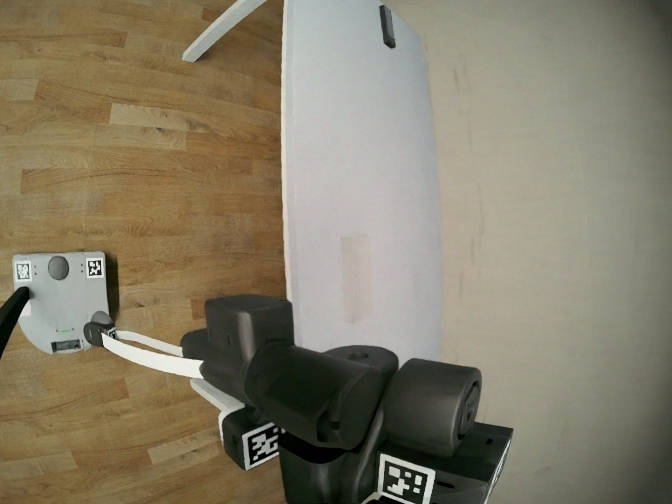

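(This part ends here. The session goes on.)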